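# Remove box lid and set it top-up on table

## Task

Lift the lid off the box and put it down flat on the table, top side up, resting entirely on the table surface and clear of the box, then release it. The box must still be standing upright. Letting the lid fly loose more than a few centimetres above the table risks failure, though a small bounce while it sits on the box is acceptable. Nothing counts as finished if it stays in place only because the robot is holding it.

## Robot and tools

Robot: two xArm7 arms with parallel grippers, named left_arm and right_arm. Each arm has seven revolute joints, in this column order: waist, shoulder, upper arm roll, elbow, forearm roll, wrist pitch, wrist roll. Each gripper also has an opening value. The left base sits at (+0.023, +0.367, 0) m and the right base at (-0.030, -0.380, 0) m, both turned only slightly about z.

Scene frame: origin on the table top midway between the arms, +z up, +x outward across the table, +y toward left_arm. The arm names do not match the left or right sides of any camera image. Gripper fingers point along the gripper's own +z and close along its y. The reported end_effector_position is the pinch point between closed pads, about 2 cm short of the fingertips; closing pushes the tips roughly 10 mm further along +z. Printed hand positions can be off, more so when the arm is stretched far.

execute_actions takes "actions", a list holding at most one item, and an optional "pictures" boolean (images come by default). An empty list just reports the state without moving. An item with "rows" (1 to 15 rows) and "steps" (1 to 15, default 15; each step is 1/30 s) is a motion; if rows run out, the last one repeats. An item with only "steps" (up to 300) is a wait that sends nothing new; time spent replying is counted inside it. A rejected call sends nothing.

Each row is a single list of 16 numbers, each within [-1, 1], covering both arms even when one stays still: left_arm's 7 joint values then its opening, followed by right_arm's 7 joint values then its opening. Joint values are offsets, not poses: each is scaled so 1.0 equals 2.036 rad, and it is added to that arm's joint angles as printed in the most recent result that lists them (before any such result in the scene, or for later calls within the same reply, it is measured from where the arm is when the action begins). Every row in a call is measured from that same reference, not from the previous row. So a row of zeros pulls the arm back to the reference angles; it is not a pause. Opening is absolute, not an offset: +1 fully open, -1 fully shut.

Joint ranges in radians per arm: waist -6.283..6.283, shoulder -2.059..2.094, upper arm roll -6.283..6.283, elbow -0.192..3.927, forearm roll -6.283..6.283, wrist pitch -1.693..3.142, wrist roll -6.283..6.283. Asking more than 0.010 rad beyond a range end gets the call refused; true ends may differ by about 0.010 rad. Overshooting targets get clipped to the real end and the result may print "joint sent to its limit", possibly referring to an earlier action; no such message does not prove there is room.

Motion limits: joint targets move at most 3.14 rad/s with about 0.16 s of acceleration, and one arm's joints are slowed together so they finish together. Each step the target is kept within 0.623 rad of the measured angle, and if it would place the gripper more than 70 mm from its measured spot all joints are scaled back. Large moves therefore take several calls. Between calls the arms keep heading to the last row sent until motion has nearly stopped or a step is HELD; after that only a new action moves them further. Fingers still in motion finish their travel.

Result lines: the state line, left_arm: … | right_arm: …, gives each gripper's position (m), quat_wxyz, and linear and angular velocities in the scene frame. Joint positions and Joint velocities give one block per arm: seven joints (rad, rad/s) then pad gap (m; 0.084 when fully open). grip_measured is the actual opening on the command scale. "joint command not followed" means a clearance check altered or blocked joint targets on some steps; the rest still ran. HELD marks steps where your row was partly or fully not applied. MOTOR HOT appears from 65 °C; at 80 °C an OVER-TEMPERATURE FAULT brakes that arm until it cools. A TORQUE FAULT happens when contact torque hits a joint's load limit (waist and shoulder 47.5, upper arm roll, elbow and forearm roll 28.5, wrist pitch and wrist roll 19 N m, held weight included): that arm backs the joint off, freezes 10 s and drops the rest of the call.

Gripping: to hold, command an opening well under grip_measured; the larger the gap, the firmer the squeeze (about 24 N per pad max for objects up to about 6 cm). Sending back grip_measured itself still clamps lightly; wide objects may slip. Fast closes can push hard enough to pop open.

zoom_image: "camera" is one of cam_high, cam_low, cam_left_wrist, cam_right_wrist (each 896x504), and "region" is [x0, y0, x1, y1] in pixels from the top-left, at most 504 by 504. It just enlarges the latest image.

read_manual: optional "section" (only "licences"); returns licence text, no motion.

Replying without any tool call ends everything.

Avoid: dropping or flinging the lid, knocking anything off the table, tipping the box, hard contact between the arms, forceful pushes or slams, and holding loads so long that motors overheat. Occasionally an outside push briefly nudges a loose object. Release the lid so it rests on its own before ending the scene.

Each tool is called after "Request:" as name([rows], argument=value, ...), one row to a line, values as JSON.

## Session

Request:
execute_actions(actions=[])

Scene clock: 0.00 s of 4100.00 s.
left_arm: end_effector_position=(+0.3330, +0.5557, +0.2979) grip_measured=+1.00 end_effector_quat_wxyz=(-0.185, -0.006, +0.745, -0.641) end_effector_velocity=(+0.000, +0.000, -0.000) end_effector_angular_velocity=(+0.002, -0.001, +0.000) | right_arm: end_effector_position=(+0.3675, -0.3322, +0.2500) grip_measured=+1.00 end_effector_quat_wxyz=(-0.001, +0.998, +0.058, +0.001) end_effector_velocity=(-0.000, -0.000, +0.000) end_effector_angular_velocity=(+0.000, -0.000, -0.000)
Joint positions: left_arm=[ 0.671  0.636  0.356  1.723 -0.688  2.535 -2.273  0.084] | right_arm=[ 0.002 -0.251  0.002  0.919  0.003  1.168  0.002  0.084]
Joint velocities: left_arm=[-0.    -0.     0.001  0.001  0.    -0.001  0.001 -0.   ] | right_arm=[-0.    -0.001  0.    -0.     0.     0.     0.     0.   ]

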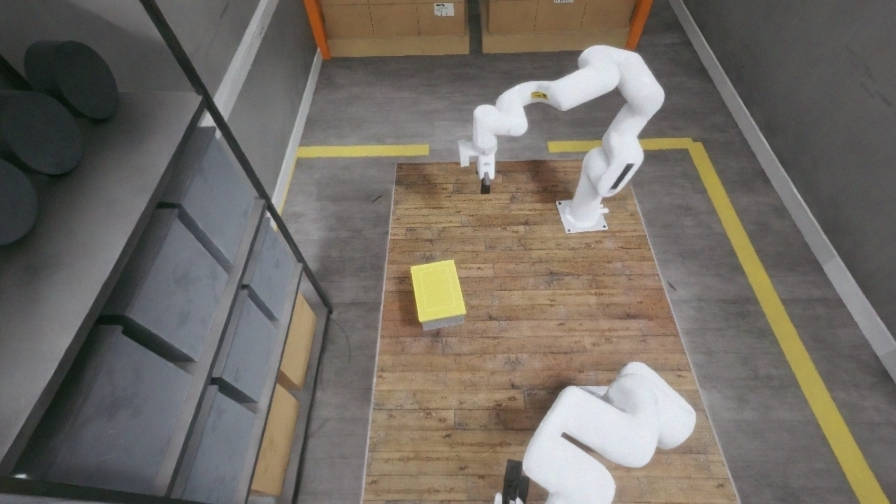

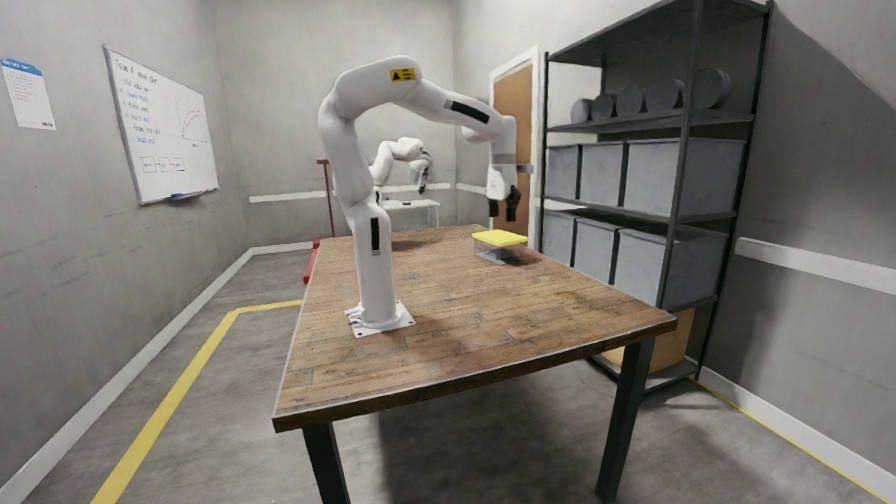

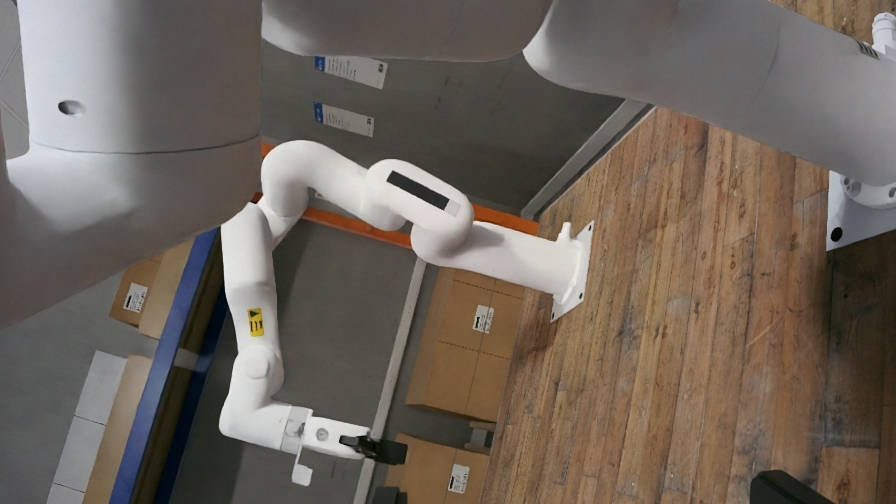

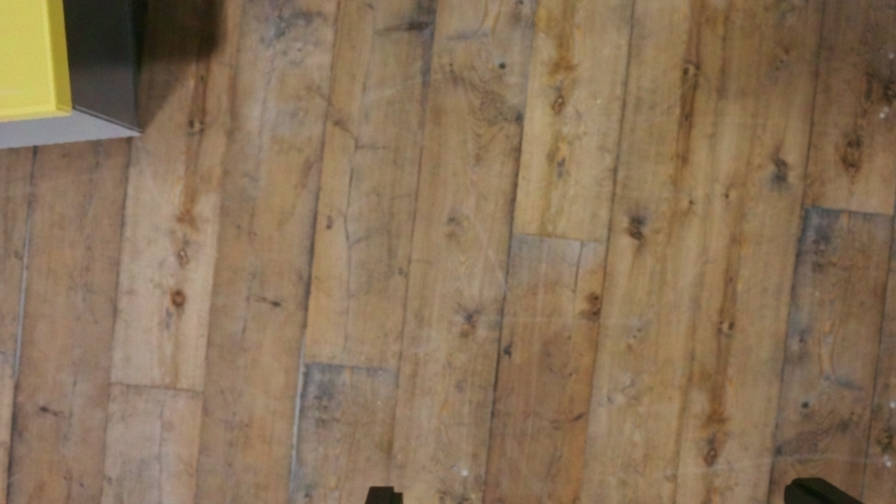

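Request:
zoom_image(camera="cam_high", region=[390, 250, 510, 370])

Region (390, 250, 510, 370) of cam_high's 896x504 image, scaled by 4.200, with more detail than that image has.

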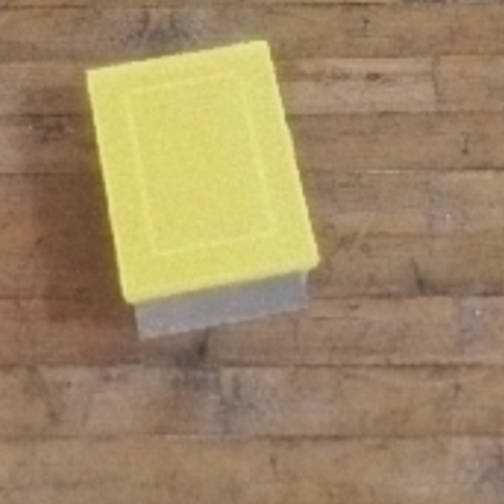

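Request:
execute_actions([
  {"rows": [[-0.2754,0.0105,-0.1749,-0.3759,-0.489,-0.4907,0.1984,-0.17,0,0,0,0,0,0,0,1]], "steps": 15},
], pictures=false)

Request:
execute_actions([
  {"steps": 30},
])

Scene clock: 47.77 s of 4100.00 s.
left_arm: end_effector_position=(+0.4308, +0.3922, +0.2303) grip_measured=-0.18 end_effector_quat_wxyz=(-0.079, +0.089, +0.687, -0.717) end_effector_velocity=(+0.182, -0.379, -0.146) end_effector_angular_velocity=(-0.387, -0.367, +0.398) | right_arm: end_effector_position=(+0.3675, -0.3322, +0.2500) grip_measured=+1.00 end_effector_quat_wxyz=(-0.001, +0.998, +0.058, +0.001) end_effector_velocity=(-0.000, -0.000, -0.001) end_effector_angular_velocity=(-0.000, +0.001, -0.000)
Joint positions: left_arm=[ 0.437  0.645  0.207  1.423 -1.     2.222 -2.105  0.036] | right_arm=[ 0.002 -0.251  0.002  0.919  0.003  1.168  0.002  0.084]
Joint velocities: left_arm=[-0.478  0.016 -0.3   -0.679 -0.834 -0.83   0.343 -0.   ] | right_arm=[-0.     0.001  0.    -0.001 -0.    -0.001  0.     0.   ]
Steps of this call (steps 1 to 90: nothing new was sent; then 44.27 s passed at rest; steps 91 to 105: all 15 steps of this action). Readings (joint positions):
91: left_arm=[0.670 0.636 0.356 1.723 -0.688 2.534 -2.272] | right_arm=[0.002 -0.251 0.002 0.919 0.003 1.168 0.002]
92: left_arm=[0.666 0.635 0.355 1.717 -0.695 2.527 -2.267] | right_arm=[0.002 -0.251 0.002 0.919 0.003 1.168 0.002]
94: left_arm=[0.633 0.634 0.337 1.675 -0.737 2.484 -2.240] | right_arm=[0.002 -0.251 0.002 0.919 0.003 1.168 0.002]
98: left_arm=[0.553 0.640 0.280 1.586 -0.825 2.397 -2.188] | right_arm=[0.002 -0.251 0.002 0.919 0.003 1.168 0.002]
105: the state above

Scene clock: 48.77 s of 4100.00 s.
left_arm: end_effector_position=(+0.4915, +0.1624, +0.0903) grip_measured=-0.18 end_effector_quat_wxyz=(+0.075, -0.074, +0.703, -0.703) end_effector_velocity=(-0.007, -0.011, -0.002) end_effector_angular_velocity=(-0.009, +0.010, -0.016) | right_arm: end_effector_position=(+0.3675, -0.3322, +0.2500) grip_measured=+1.00 end_effector_quat_wxyz=(-0.001, +0.998, +0.058, +0.001) end_effector_velocity=(+0.000, +0.000, +0.000) end_effector_angular_velocity=(-0.000, -0.000, +0.000)
Joint positions: left_arm=[ 0.111  0.657  0.001  0.959 -1.683  1.536 -1.869  0.036] | right_arm=[ 0.002 -0.251  0.002  0.919  0.003  1.168  0.002  0.084]
Joint velocities: left_arm=[-0.009  0.004 -0.014 -0.009 -0.003 -0.001  0.003 -0.   ] | right_arm=[ 0.     0.     0.     0.001 -0.     0.    -0.    -0.   ]
Steps of this call (steps 1 to 30: the robot went on to your last target). Readings (joint positions):
1: left_arm=[0.421 0.646 0.197 1.400 -1.028 2.194 -2.093] | right_arm=[0.002 -0.251 0.002 0.919 0.003 1.168 0.002]
2: left_arm=[0.405 0.646 0.187 1.378 -1.058 2.164 -2.082] | right_arm=[0.002 -0.251 0.002 0.919 0.003 1.168 0.002]
4: left_arm=[0.374 0.648 0.167 1.334 -1.121 2.102 -2.060] | right_arm=[0.002 -0.251 0.002 0.919 0.003 1.168 0.002]
8: left_arm=[0.311 0.650 0.127 1.243 -1.257 1.965 -2.013] | right_arm=[0.002 -0.251 0.002 0.919 0.003 1.168 0.002]
30: the state above

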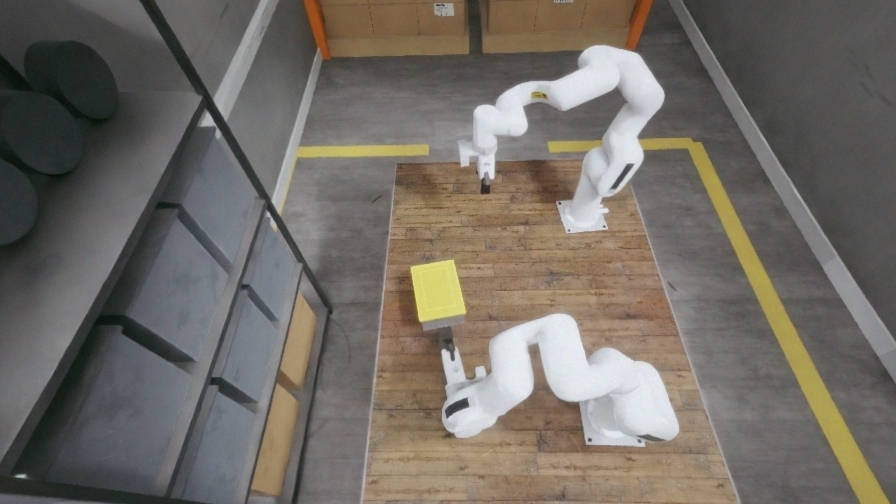

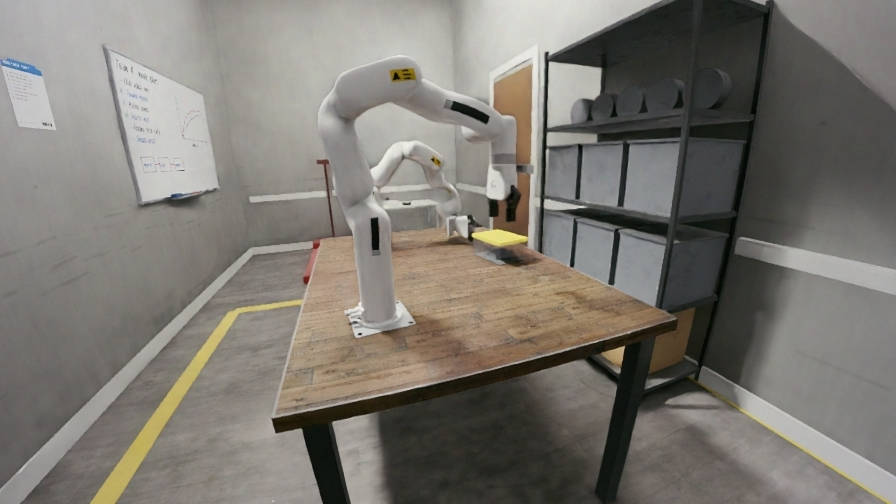

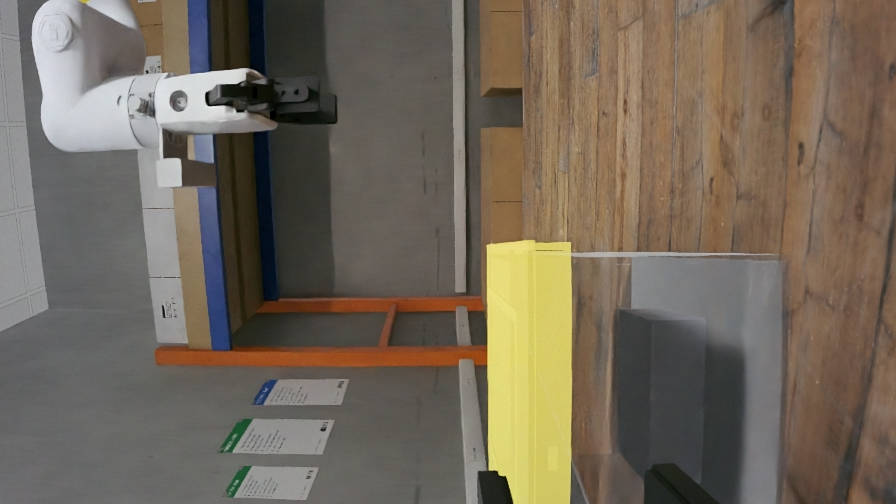

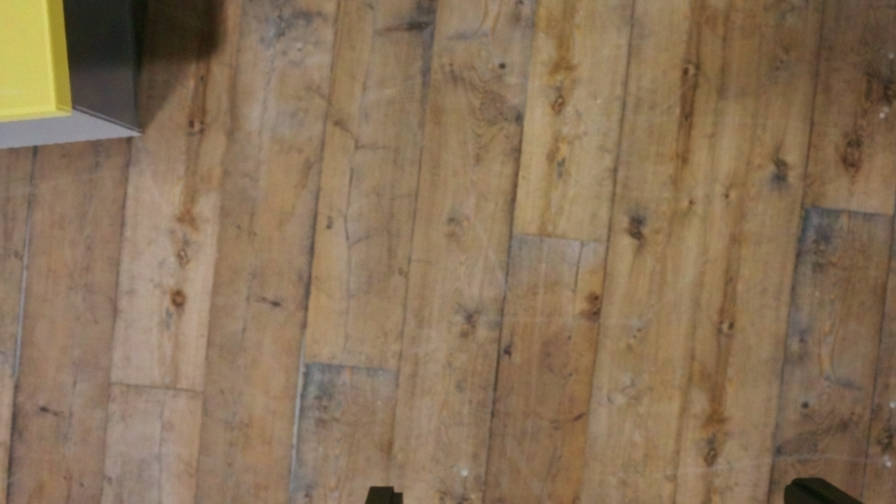

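Request:
zoom_image(camera="cam_left_wrist", region=[470, 220, 830, 504])

Region (470, 220, 830, 504) of cam_left_wrist's 896x504 image, scaled by 1.400, with more detail than that image has; it fills the top 398 rows of this view, and the rest is white.

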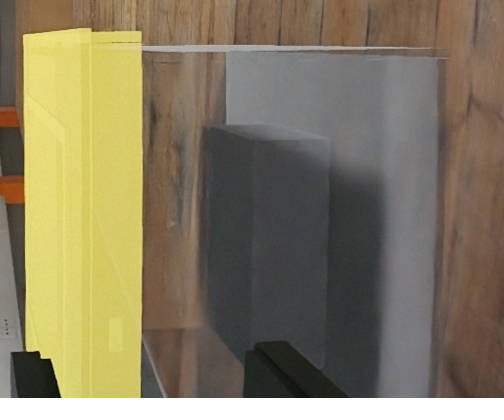

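Request:
execute_actions([
  {"rows": [[-0.0061,0.0008,-0.0005,0.0014,-0.0058,-0.0019,-0.0004,-0.17,0,0,0,0,0,0,0,1],[-0.0123,0.0016,-0.0005,0.0028,-0.0116,-0.0039,-0.0009,-0.17,0,0,0,0,0,0,0,1],[-0.0184,0.0023,-0.0005,0.0042,-0.0174,-0.0058,-0.0013,-0.17,0,0,0,0,0,0,0,1],[-0.0245,0.0031,-0.0005,0.0056,-0.0232,-0.0077,-0.0018,-0.17,0,0,0,0,0,0,0,1],[-0.0306,0.0039,-0.0005,0.007,-0.029,-0.0096,-0.0022,-0.17,0,0,0,0,0,0,0,1],[-0.0368,0.0047,-0.0005,0.0084,-0.0348,-0.0116,-0.0026,-0.17,0,0,0,0,0,0,0,1],[-0.0429,0.0054,-0.0005,0.0098,-0.0406,-0.0135,-0.0031,-0.17,0,0,0,0,0,0,0,1],[-0.049,0.0062,-0.0005,0.0112,-0.0464,-0.0154,-0.0035,-0.17,0,0,0,0,0,0,0,1]], "steps": 15},
], pictures=false)

Request:
execute_actions([
  {"steps": 8},
])

Scene clock: 68.40 s of 4100.00 s.
left_arm: end_effector_position=(+0.4986, +0.1224, +0.0896) grip_measured=-0.18 end_effector_quat_wxyz=(+0.073, -0.073, +0.703, -0.703) end_effector_velocity=(+0.012, +0.018, -0.007) end_effector_angular_velocity=(+0.024, +0.004, +0.049) | right_arm: end_effector_position=(+0.3675, -0.3322, +0.2500) grip_measured=+1.00 end_effector_quat_wxyz=(-0.001, +0.998, +0.058, +0.001) end_effector_velocity=(-0.000, +0.000, -0.000) end_effector_angular_velocity=(-0.000, -0.000, +0.001)
Joint positions: left_arm=[ 0.012  0.669 -0.001  0.981 -1.776  1.505 -1.876  0.036] | right_arm=[ 0.002 -0.251  0.002  0.919  0.003  1.168  0.002  0.084]
Joint velocities: left_arm=[ 0.001  0.003  0.032  0.003 -0.02  -0.011 -0.001  0.   ] | right_arm=[ 0.    -0.001  0.    -0.001 -0.    -0.     0.     0.   ]
Steps of this call (steps 1 to 15: the robot went on to your last target; steps 16 to 90: nothing new was sent; then 16.13 s passed at rest; steps 91 to 105: all 15 steps of this action). Readings (joint positions):
91: left_arm=[0.110 0.657 -0.000 0.958 -1.683 1.536 -1.869] | right_arm=[0.002 -0.251 0.002 0.919 0.003 1.168 0.002]
92: left_arm=[0.108 0.658 0.000 0.958 -1.686 1.535 -1.869] | right_arm=[0.002 -0.251 0.002 0.919 0.003 1.168 0.002]
94: left_arm=[0.096 0.659 0.002 0.962 -1.698 1.531 -1.870] | right_arm=[0.002 -0.251 0.002 0.919 0.003 1.168 0.002]
98: left_arm=[0.052 0.664 -0.001 0.972 -1.739 1.518 -1.873] | right_arm=[0.002 -0.251 0.002 0.919 0.003 1.168 0.002]
105: the state above

Scene clock: 68.67 s of 4100.00 s.
left_arm: end_effector_position=(+0.4990, +0.1227, +0.0895) grip_measured=-0.18 end_effector_quat_wxyz=(+0.074, -0.074, +0.703, -0.703) end_effector_velocity=(-0.002, -0.003, -0.001) end_effector_angular_velocity=(-0.002, +0.002, -0.004) | right_arm: end_effector_position=(+0.3675, -0.3322, +0.2500) grip_measured=+1.00 end_effector_quat_wxyz=(-0.001, +0.998, +0.058, +0.001) end_effector_velocity=(-0.000, +0.000, -0.000) end_effector_angular_velocity=(-0.000, +0.001, +0.000)
Joint positions: left_arm=[ 0.012  0.669 -0.     0.981 -1.777  1.505 -1.876  0.036] | right_arm=[ 0.002 -0.251  0.002  0.919  0.003  1.168  0.002  0.084]
Joint velocities: left_arm=[-0.003  0.002 -0.003 -0.    -0.001  0.    -0.     0.   ] | right_arm=[-0.     0.001  0.    -0.001 -0.    -0.    -0.     0.   ]
Steps of this call (steps 1 to 8: the robot went on to your last target). Readings (joint positions):
1: left_arm=[0.012 0.669 0.000 0.981 -1.776 1.505 -1.876] | right_arm=[0.002 -0.251 0.002 0.919 0.003 1.168 0.002]
2: left_arm=[0.012 0.669 0.001 0.981 -1.777 1.505 -1.876] | right_arm=[0.002 -0.251 0.002 0.919 0.003 1.168 0.002]
4: left_arm=[0.012 0.669 0.001 0.981 -1.777 1.505 -1.876] | right_arm=[0.002 -0.251 0.002 0.919 0.003 1.168 0.002]
8: the state above

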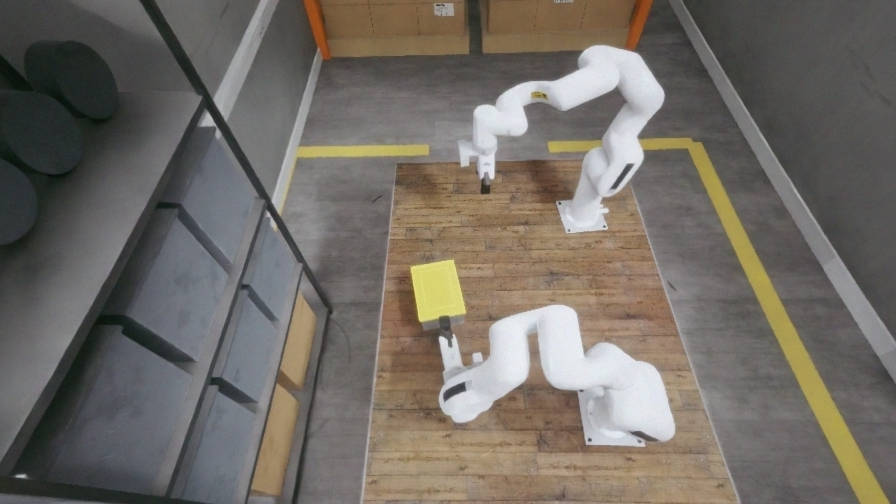

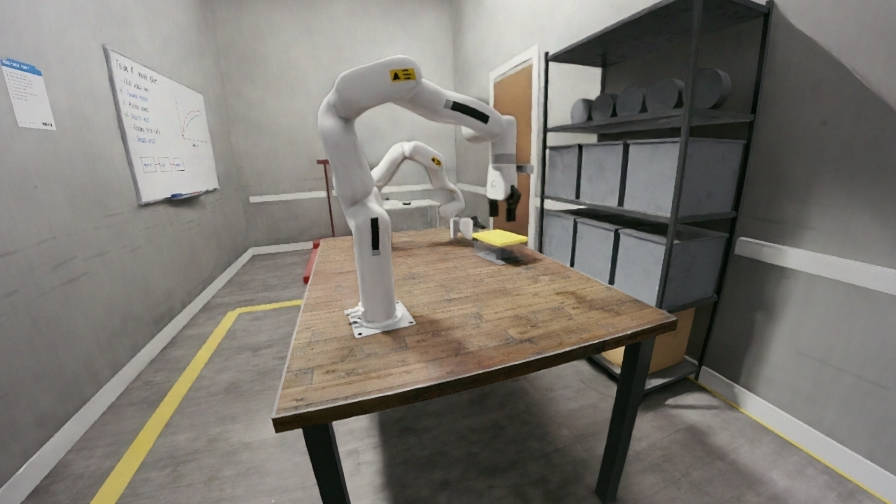

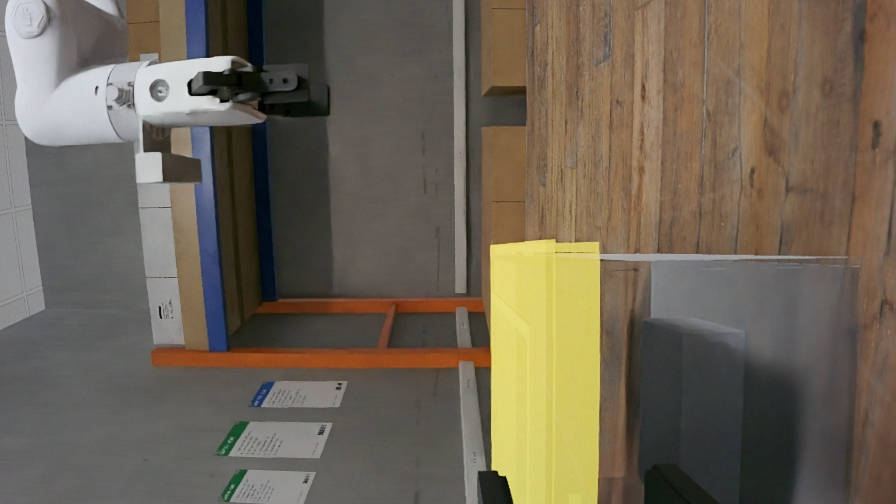

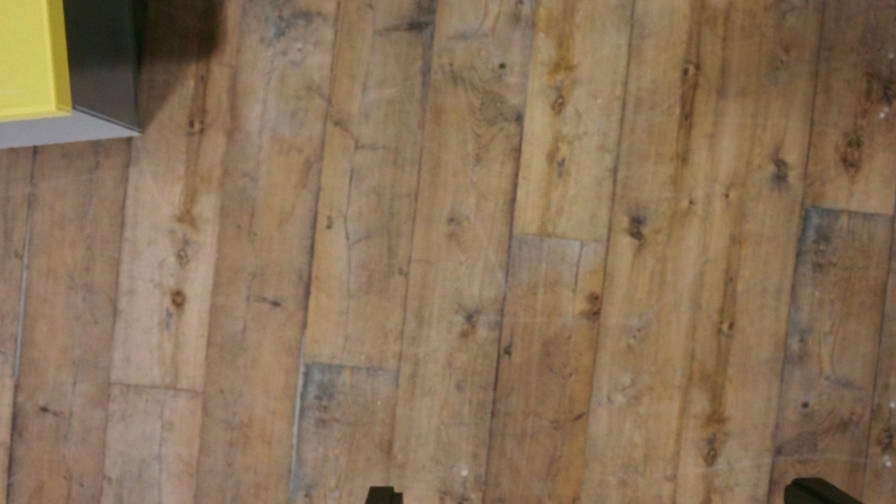

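Request:
execute_actions([
  {"rows": [[-0.0037,0.001,0,0.0013,-0.0035,-0.0012,0,-0.17,0,0,0,0,0,0,0,1],[-0.0073,0.0021,0,0.0026,-0.007,-0.0024,0,-0.17,0,0,0,0,0,0,0,1],[-0.011,0.0031,0,0.0039,-0.0104,-0.0035,0,-0.17,0,0,0,0,0,0,0,1],[-0.0146,0.0042,0,0.0052,-0.0139,-0.0047,0,-0.17,0,0,0,0,0,0,0,1],[-0.0183,0.0052,0,0.0065,-0.0174,-0.0059,-0.0003,-0.17,0,0,0,0,0,0,0,1]], "steps": 15},
])

Scene clock: 79.37 s of 4100.00 s.
left_arm: end_effector_position=(+0.5016, +0.1082, +0.0873) grip_measured=-0.18 end_effector_quat_wxyz=(+0.074, -0.075, +0.704, -0.703) end_effector_velocity=(+0.001, -0.000, -0.001) end_effector_angular_velocity=(+0.001, -0.000, +0.002) | right_arm: end_effector_position=(+0.3675, -0.3322, +0.2500) grip_measured=+1.00 end_effector_quat_wxyz=(-0.001, +0.998, +0.058, +0.001) end_effector_velocity=(+0.000, -0.000, +0.000) end_effector_angular_velocity=(-0.000, -0.000, -0.001)
Joint positions: left_arm=[-0.025  0.68   0.001  0.994 -1.812  1.493 -1.876  0.036] | right_arm=[ 0.002 -0.251  0.002  0.919  0.003  1.168  0.002  0.084]
Joint velocities: left_arm=[-0.001  0.001  0.     0.001 -0.002 -0.002  0.001  0.   ] | right_arm=[-0.     0.    -0.     0.001 -0.     0.001  0.    -0.   ]
Steps of this call (steps 1 to 15: the robot went on to your last target; steps 16 to 90: nothing new was sent; then 7.20 s passed at rest; steps 91 to 105: all 15 steps of this action). Readings (joint positions):
91: left_arm=[0.011 0.670 -0.000 0.982 -1.777 1.505 -1.876] | right_arm=[0.002 -0.251 0.002 0.919 0.003 1.168 0.002]
92: left_arm=[0.010 0.670 0.000 0.982 -1.779 1.504 -1.876] | right_arm=[0.002 -0.251 0.002 0.919 0.003 1.168 0.002]
94: left_arm=[0.003 0.672 0.001 0.985 -1.787 1.501 -1.876] | right_arm=[0.002 -0.251 0.002 0.919 0.003 1.168 0.002]
98: left_arm=[-0.020 0.678 -0.001 0.993 -1.807 1.495 -1.876] | right_arm=[0.002 -0.251 0.002 0.919 0.003 1.168 0.002]
105: the state above

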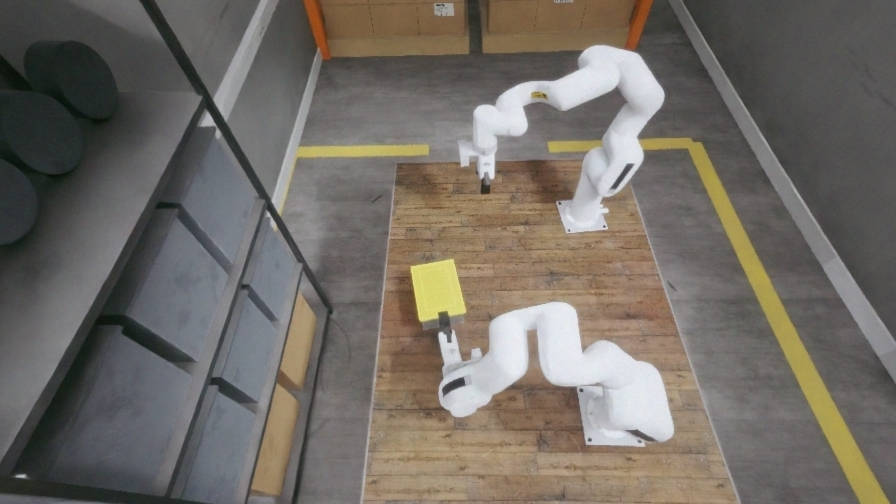

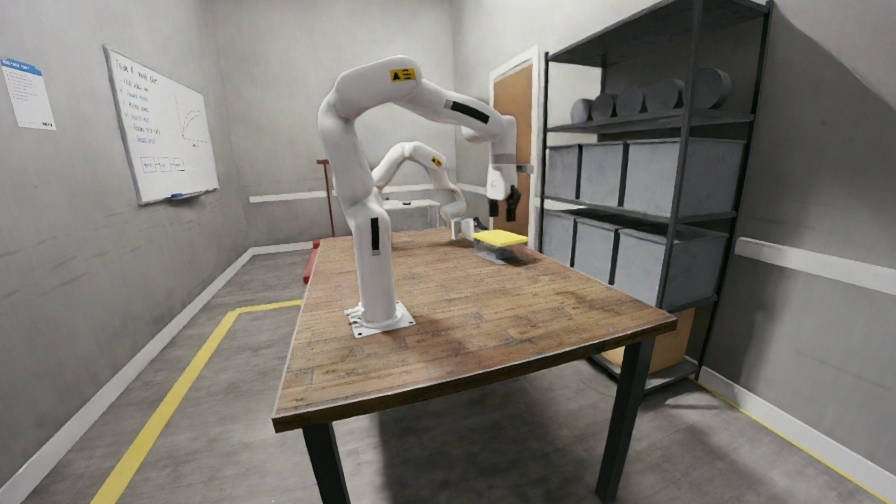

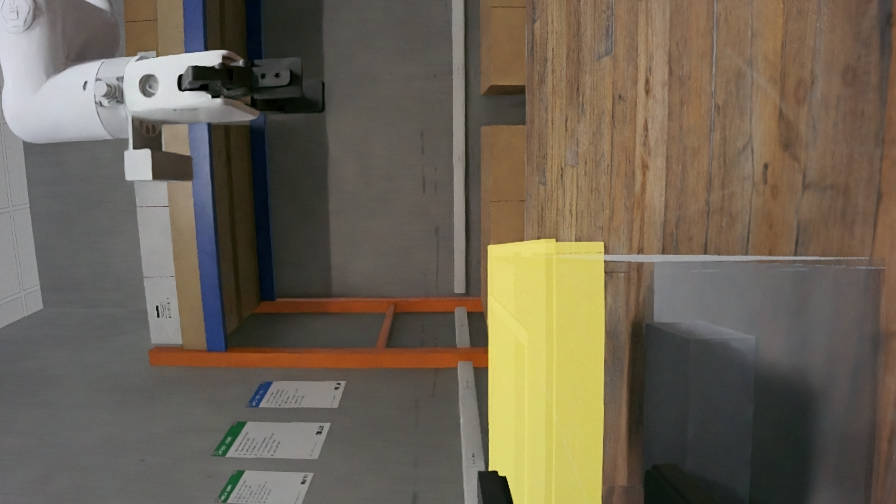

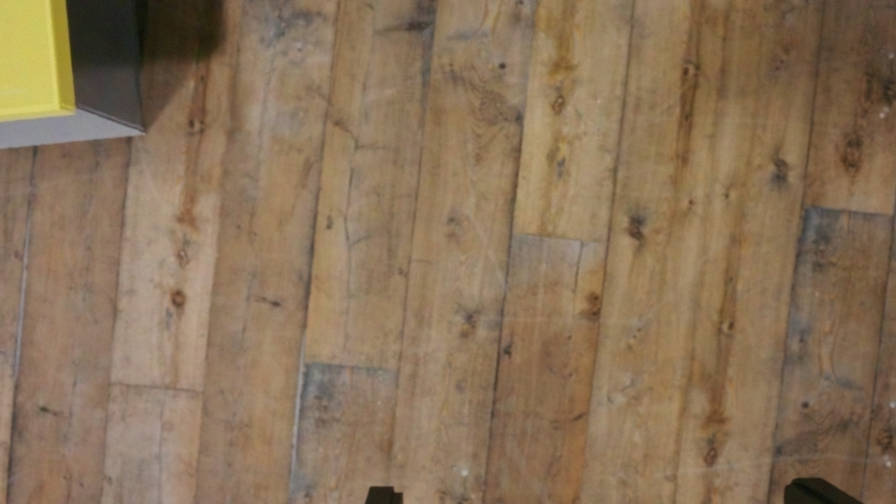

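Request:
execute_actions([
  {"rows": [[0.0033,-0.002,0,-0.0017,0.0031,0.001,-0.0006,-0.25,0,0,0,0,0,0,0,1],[0.0033,-0.002,0,-0.0017,0.0031,0.001,-0.0006,-0.32,0,0,0,0,0,0,0,1],[0.0033,-0.002,0,-0.0017,0.0031,0.001,-0.0006,-0.39,0,0,0,0,0,0,0,1],[0.0033,-0.002,0,-0.0017,0.0031,0.001,-0.0006,-0.46,0,0,0,0,0,0,0,1],[0.0033,-0.002,0,-0.0017,0.0031,0.001,-0.0006,-0.52,0,0,0,0,0,0,0,1],[0.0033,-0.002,0,-0.0017,0.0031,0.001,-0.0006,-0.56,0,0,0,0,0,0,0,1],[0.0033,-0.002,0,-0.0017,0.0031,0.001,-0.0006,-0.6,0,0,0,0,0,0,0,1],[0.0033,-0.002,0,-0.0017,0.0031,0.001,-0.0006,-0.64,0,0,0,0,0,0,0,1],[0.0033,-0.002,0,-0.0017,0.0031,0.001,-0.0006,-0.68,0,0,0,0,0,0,0,1],[0.0033,-0.002,0,-0.0017,0.0031,0.001,-0.0006,-0.74,0,0,0,0,0,0,0,1],[0.0033,-0.002,0,-0.0017,0.0031,0.001,-0.0006,-0.85,0,0,0,0,0,0,0,1],[0.0033,-0.002,0,-0.0017,0.0031,0.001,-0.0006,-1,0,0,0,0,0,0,0,1]], "steps": 15},
], pictures=false)

Request:
execute_actions([
  {"rows": [[0,-0.0017,0,-0.0008,0,0,-0.0009,-1,0,0,0,0,0,0,0,1],[0,-0.0033,0,-0.0015,0,0,-0.0018,-1,0,0,0,0,0,0,0,1],[0,-0.005,0,-0.0023,0,-0.0006,-0.0027,-1,0,0,0,0,0,0,0,1],[0,-0.0067,0,-0.0031,0,-0.0008,-0.0036,-1,0,0,0,0,0,0,0,1],[0,-0.0083,0,-0.0038,0,-0.001,-0.0045,-1,0,0,0,0,0,0,0,1],[0,-0.01,0,-0.0046,0,-0.0012,-0.0054,-1,0,0,0,0,0,0,0,1],[0,-0.0117,0,-0.0054,0.0004,-0.0015,-0.0063,-1,0,0,0,0,0,0,0,1],[0,-0.0133,0,-0.0061,0.0005,-0.0017,-0.0072,-1,0,0,0,0,0,0,0,1],[0,-0.015,0,-0.0069,0.0006,-0.0019,-0.008,-1,0,0,0,0,0,0,0,1]], "steps": 15},
])

Scene clock: 95.53 s of 4100.00 s.
left_arm: end_effector_position=(+0.5011, +0.1104, +0.0887) grip_measured=-0.69 end_effector_quat_wxyz=(+0.074, -0.074, +0.703, -0.703) end_effector_velocity=(-0.000, +0.000, -0.000) end_effector_angular_velocity=(-0.000, +0.003, +0.001) | right_arm: end_effector_position=(+0.3675, -0.3322, +0.2500) grip_measured=+1.00 end_effector_quat_wxyz=(-0.001, +0.998, +0.058, +0.001) end_effector_velocity=(-0.000, -0.000, -0.001) end_effector_angular_velocity=(-0.000, +0.001, -0.001)
Joint positions: left_arm=[-0.019  0.676 -0.     0.991 -1.806  1.495 -1.878  0.014] | right_arm=[ 0.002 -0.251  0.002  0.919  0.003  1.168  0.002  0.084]
Joint velocities: left_arm=[ 0.    -0.     0.001 -0.001  0.     0.    -0.002 -0.   ] | right_arm=[-0.    -0.    -0.    -0.001  0.    -0.     0.    -0.   ]
Steps of this call (steps 1 to 15: the robot went on to your last target; steps 16 to 90: nothing new was sent; then 12.67 s passed at rest; steps 91 to 105: all 15 steps of this action). Readings (joint positions):
91: left_arm=[-0.025 0.680 -0.000 0.995 -1.812 1.493 -1.876] | right_arm=[0.002 -0.251 0.002 0.919 0.003 1.168 0.002]
92: left_arm=[-0.024 0.679 -0.001 0.994 -1.811 1.493 -1.877] | right_arm=[0.002 -0.251 0.002 0.919 0.003 1.168 0.002]
94: left_arm=[-0.022 0.677 -0.001 0.992 -1.808 1.495 -1.877] | right_arm=[0.002 -0.251 0.002 0.919 0.003 1.168 0.002]
98: left_arm=[-0.019 0.676 -0.001 0.991 -1.806 1.495 -1.878] | right_arm=[0.002 -0.251 0.002 0.919 0.003 1.168 0.002]
105: the state above

Scene clock: 96.03 s of 4100.00 s.
left_arm: end_effector_position=(+0.5013, +0.1108, +0.0990) grip_measured=-0.69 end_effector_quat_wxyz=(+0.074, -0.074, +0.703, -0.703) end_effector_velocity=(-0.000, -0.002, +0.005) end_effector_angular_velocity=(-0.005, -0.004, -0.005) | right_arm: end_effector_position=(+0.3675, -0.3322, +0.2500) grip_measured=+1.00 end_effector_quat_wxyz=(-0.001, +0.998, +0.058, +0.001) end_effector_velocity=(-0.000, +0.000, -0.000) end_effector_angular_velocity=(+0.000, +0.000, +0.000)
Joint positions: left_arm=[-0.019  0.645  0.     0.978 -1.805  1.492 -1.894  0.014] | right_arm=[ 0.002 -0.251  0.002  0.919  0.003  1.168  0.002  0.084]
Joint velocities: left_arm=[-0.    -0.01  -0.003 -0.002  0.002  0.002 -0.004 -0.   ] | right_arm=[ 0.    -0.001  0.    -0.001  0.    -0.     0.    -0.   ]
Steps of this call (steps 1 to 15: all 15 steps of this action). Readings (joint positions):
1: left_arm=[-0.019 0.676 -0.000 0.991 -1.806 1.495 -1.878] | right_arm=[0.002 -0.251 0.002 0.919 0.003 1.168 0.002]
2: left_arm=[-0.019 0.675 -0.000 0.991 -1.806 1.495 -1.878] | right_arm=[0.002 -0.251 0.002 0.919 0.003 1.168 0.002]
4: left_arm=[-0.019 0.672 -0.000 0.989 -1.806 1.494 -1.880] | right_arm=[0.002 -0.251 0.002 0.919 0.003 1.168 0.002]
8: left_arm=[-0.019 0.660 -0.000 0.983 -1.806 1.492 -1.887] | right_arm=[0.002 -0.251 0.002 0.919 0.003 1.168 0.002]
15: the state above

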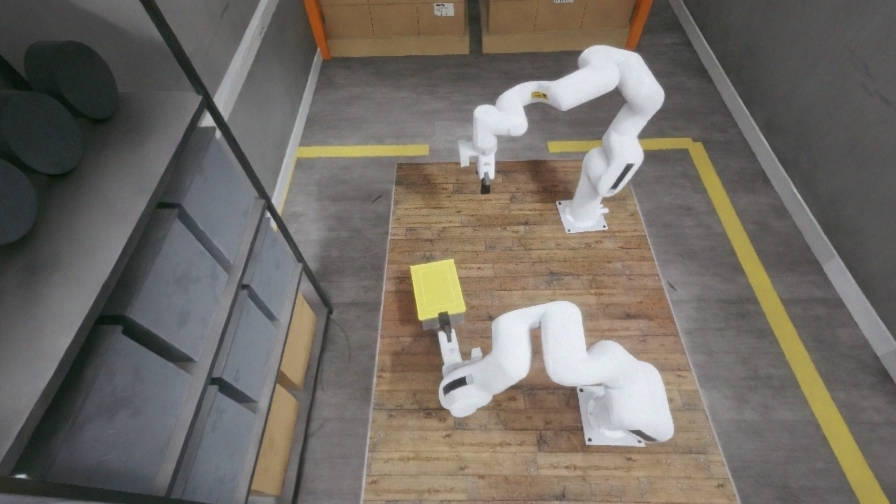

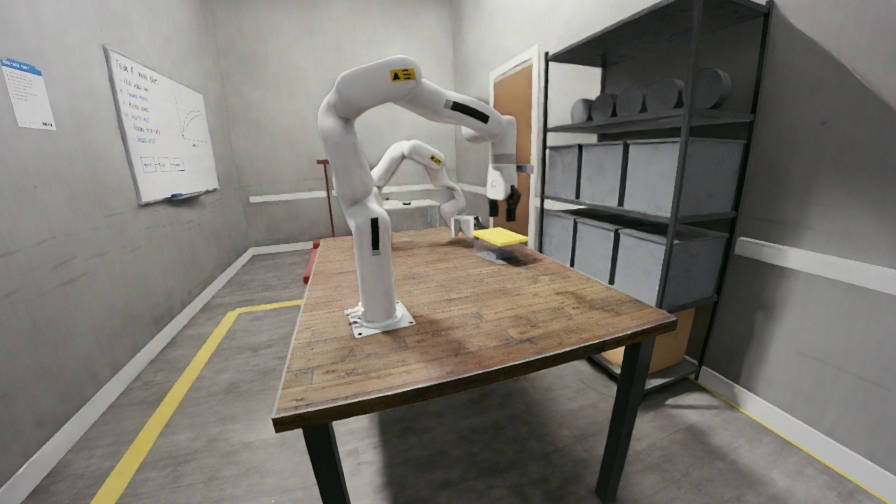

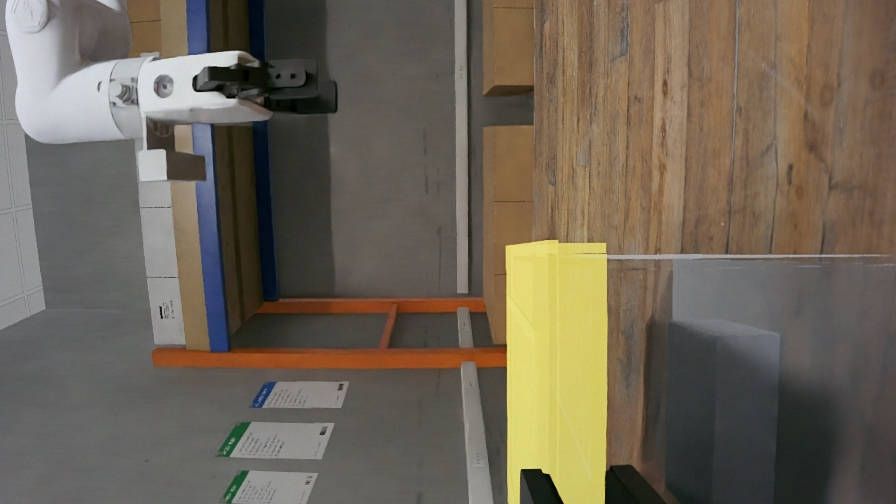

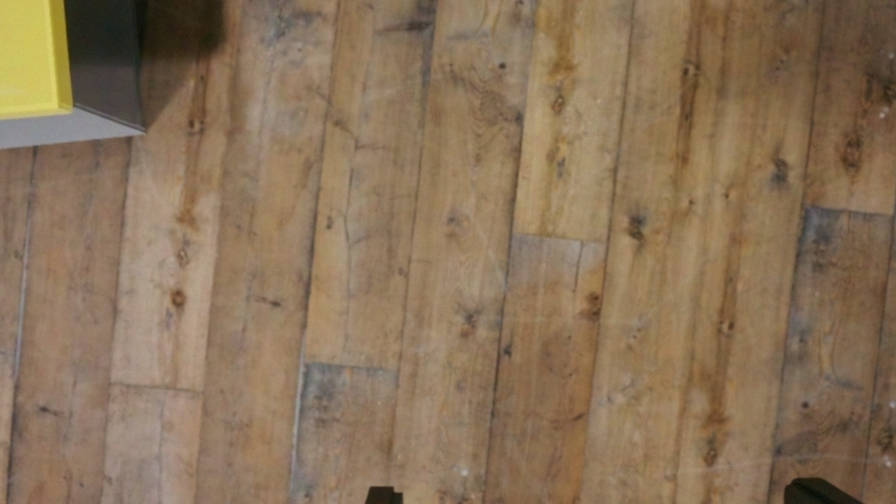

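Request:
execute_actions([
  {"rows": [[-0.0012,-0.0054,0,-0.0019,0.0009,-0.0051,-0.0036,-1,0,0,0,0,0,0,0,1],[-0.0024,-0.0108,0,-0.0037,0.0018,-0.0102,-0.0072,-1,0,0,0,0,0,0,0,1],[-0.0036,-0.0162,0,-0.0056,0.0027,-0.0152,-0.0109,-1,0,0,0,0,0,0,0,1],[-0.0047,-0.0216,0,-0.0074,0.0036,-0.0203,-0.0145,-1,0,0,0,0,0,0,0,1],[-0.0059,-0.027,0,-0.0093,0.0045,-0.0254,-0.0181,-1,0,0,0,0,0,0,0,1],[-0.0071,-0.0324,0,-0.0112,0.0054,-0.0305,-0.0217,-1,0,0,0,0,0,0,0,1],[-0.0083,-0.0377,0,-0.013,0.0063,-0.0355,-0.0253,-1,0,0,0,0,0,0,0,1],[-0.0095,-0.0431,0,-0.0149,0.0072,-0.0406,-0.0289,-1,0,0,0,0,0,0,0,1],[-0.0107,-0.0485,0,-0.0167,0.0081,-0.0457,-0.0326,-1,0,0,0,0,0,0,0,1],[-0.0118,-0.0539,0,-0.0186,0.009,-0.0508,-0.0362,-1,0,0,0,0,0,0,0,1],[-0.013,-0.0593,0,-0.0204,0.0099,-0.0558,-0.0398,-1,0,0,0,0,0,0,0,1],[-0.0142,-0.0647,0,-0.0223,0.0108,-0.0609,-0.0434,-1,0,0,0,0,0,0,0,1]], "steps": 15},
], pictures=false)

Request:
execute_actions([
  {"steps": 10},
])

Scene clock: 114.90 s of 4100.00 s.
left_arm: end_effector_position=(+0.5017, +0.1082, +0.1196) grip_measured=-0.69 end_effector_quat_wxyz=(+0.070, -0.076, +0.735, -0.670) end_effector_velocity=(+0.003, -0.004, +0.034) end_effector_angular_velocity=(+0.110, +0.003, +0.003) | right_arm: end_effector_position=(+0.3675, -0.3322, +0.2500) grip_measured=+1.00 end_effector_quat_wxyz=(-0.001, +0.998, +0.058, +0.001) end_effector_velocity=(+0.000, +0.000, +0.000) end_effector_angular_velocity=(+0.000, -0.000, +0.000)
Joint positions: left_arm=[-0.046  0.522 -0.001  0.936 -1.784  1.377 -1.975  0.014] | right_arm=[ 0.002 -0.251  0.002  0.919  0.003  1.168  0.002  0.084]
Joint velocities: left_arm=[-0.037 -0.163 -0.004 -0.044  0.025 -0.144 -0.103  0.   ] | right_arm=[ 0.     0.    -0.     0.001  0.     0.    -0.    -0.   ]
Steps of this call (steps 1 to 15: the robot went on to your last target; steps 16 to 90: nothing new was sent; then 15.37 s passed at rest; steps 91 to 105: all 15 steps of this action). Readings (joint positions):
91: left_arm=[-0.019 0.645 -0.000 0.977 -1.805 1.491 -1.894] | right_arm=[0.002 -0.251 0.002 0.919 0.003 1.168 0.002]
92: left_arm=[-0.019 0.643 0.000 0.976 -1.804 1.489 -1.896] | right_arm=[0.002 -0.251 0.002 0.919 0.003 1.168 0.002]
94: left_arm=[-0.022 0.632 0.000 0.972 -1.802 1.478 -1.903] | right_arm=[0.002 -0.251 0.002 0.919 0.003 1.168 0.002]
98: left_arm=[-0.030 0.593 0.000 0.960 -1.796 1.442 -1.929] | right_arm=[0.002 -0.251 0.002 0.919 0.003 1.168 0.002]
105: the state above

Scene clock: 115.23 s of 4100.00 s.
left_arm: end_effector_position=(+0.5013, +0.1085, +0.1201) grip_measured=-0.69 end_effector_quat_wxyz=(+0.070, -0.078, +0.738, -0.667) end_effector_velocity=(+0.000, +0.000, +0.001) end_effector_angular_velocity=(+0.002, -0.000, +0.001) | right_arm: end_effector_position=(+0.3675, -0.3322, +0.2500) grip_measured=+1.00 end_effector_quat_wxyz=(-0.001, +0.998, +0.058, +0.001) end_effector_velocity=(+0.000, -0.000, +0.001) end_effector_angular_velocity=(+0.001, -0.003, -0.001)
Joint positions: left_arm=[-0.048  0.514 -0.     0.932 -1.783  1.368 -1.982  0.014] | right_arm=[ 0.002 -0.251  0.002  0.919  0.003  1.168  0.002  0.084]
Joint velocities: left_arm=[-0.    -0.002  0.001 -0.     0.    -0.002 -0.002 -0.   ] | right_arm=[-0.    -0.002 -0.     0.     0.    -0.     0.    -0.   ]
Steps of this call (steps 1 to 10: the robot went on to your last target). Readings (joint positions):
1: left_arm=[-0.047 0.518 -0.001 0.935 -1.784 1.374 -1.978] | right_arm=[0.002 -0.251 0.002 0.919 0.003 1.168 0.002]
2: left_arm=[-0.047 0.516 -0.000 0.934 -1.783 1.371 -1.980] | right_arm=[0.002 -0.251 0.002 0.919 0.003 1.168 0.002]
4: left_arm=[-0.048 0.515 -0.000 0.933 -1.783 1.369 -1.981] | right_arm=[0.002 -0.251 0.002 0.919 0.003 1.168 0.002]
8: left_arm=[-0.048 0.514 -0.000 0.932 -1.783 1.368 -1.982] | right_arm=[0.002 -0.251 0.002 0.919 0.003 1.168 0.002]
10: the state above

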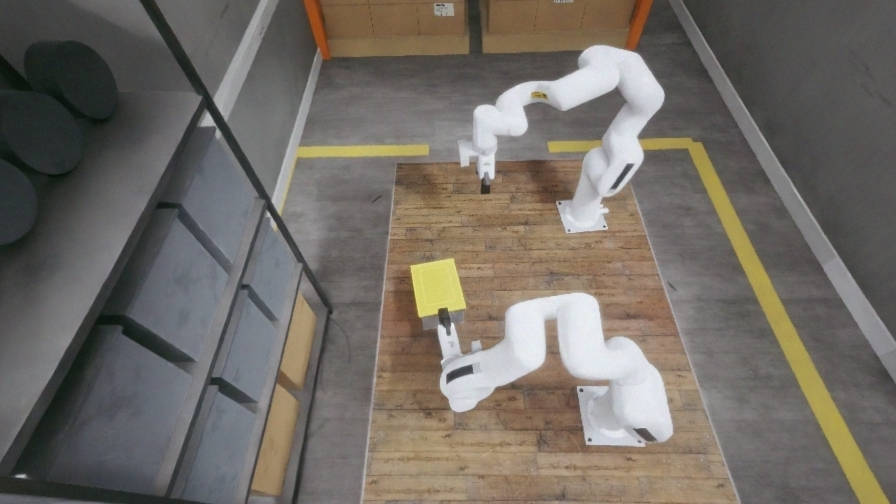

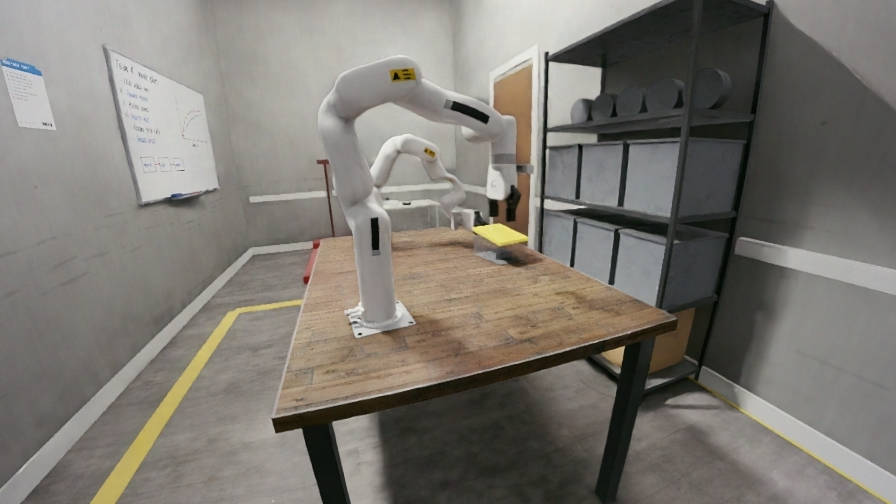

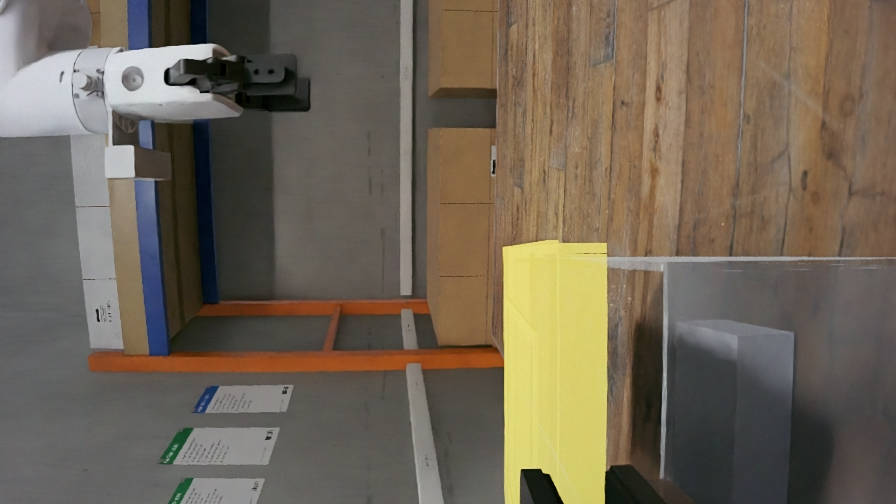

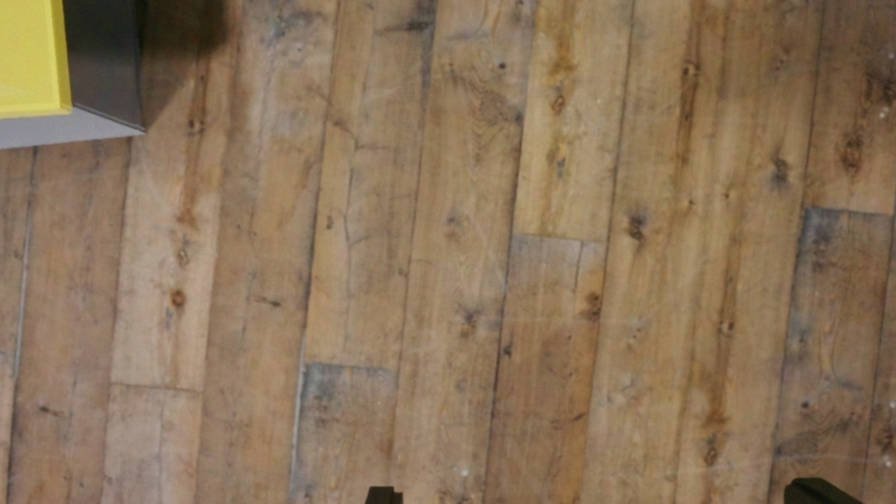

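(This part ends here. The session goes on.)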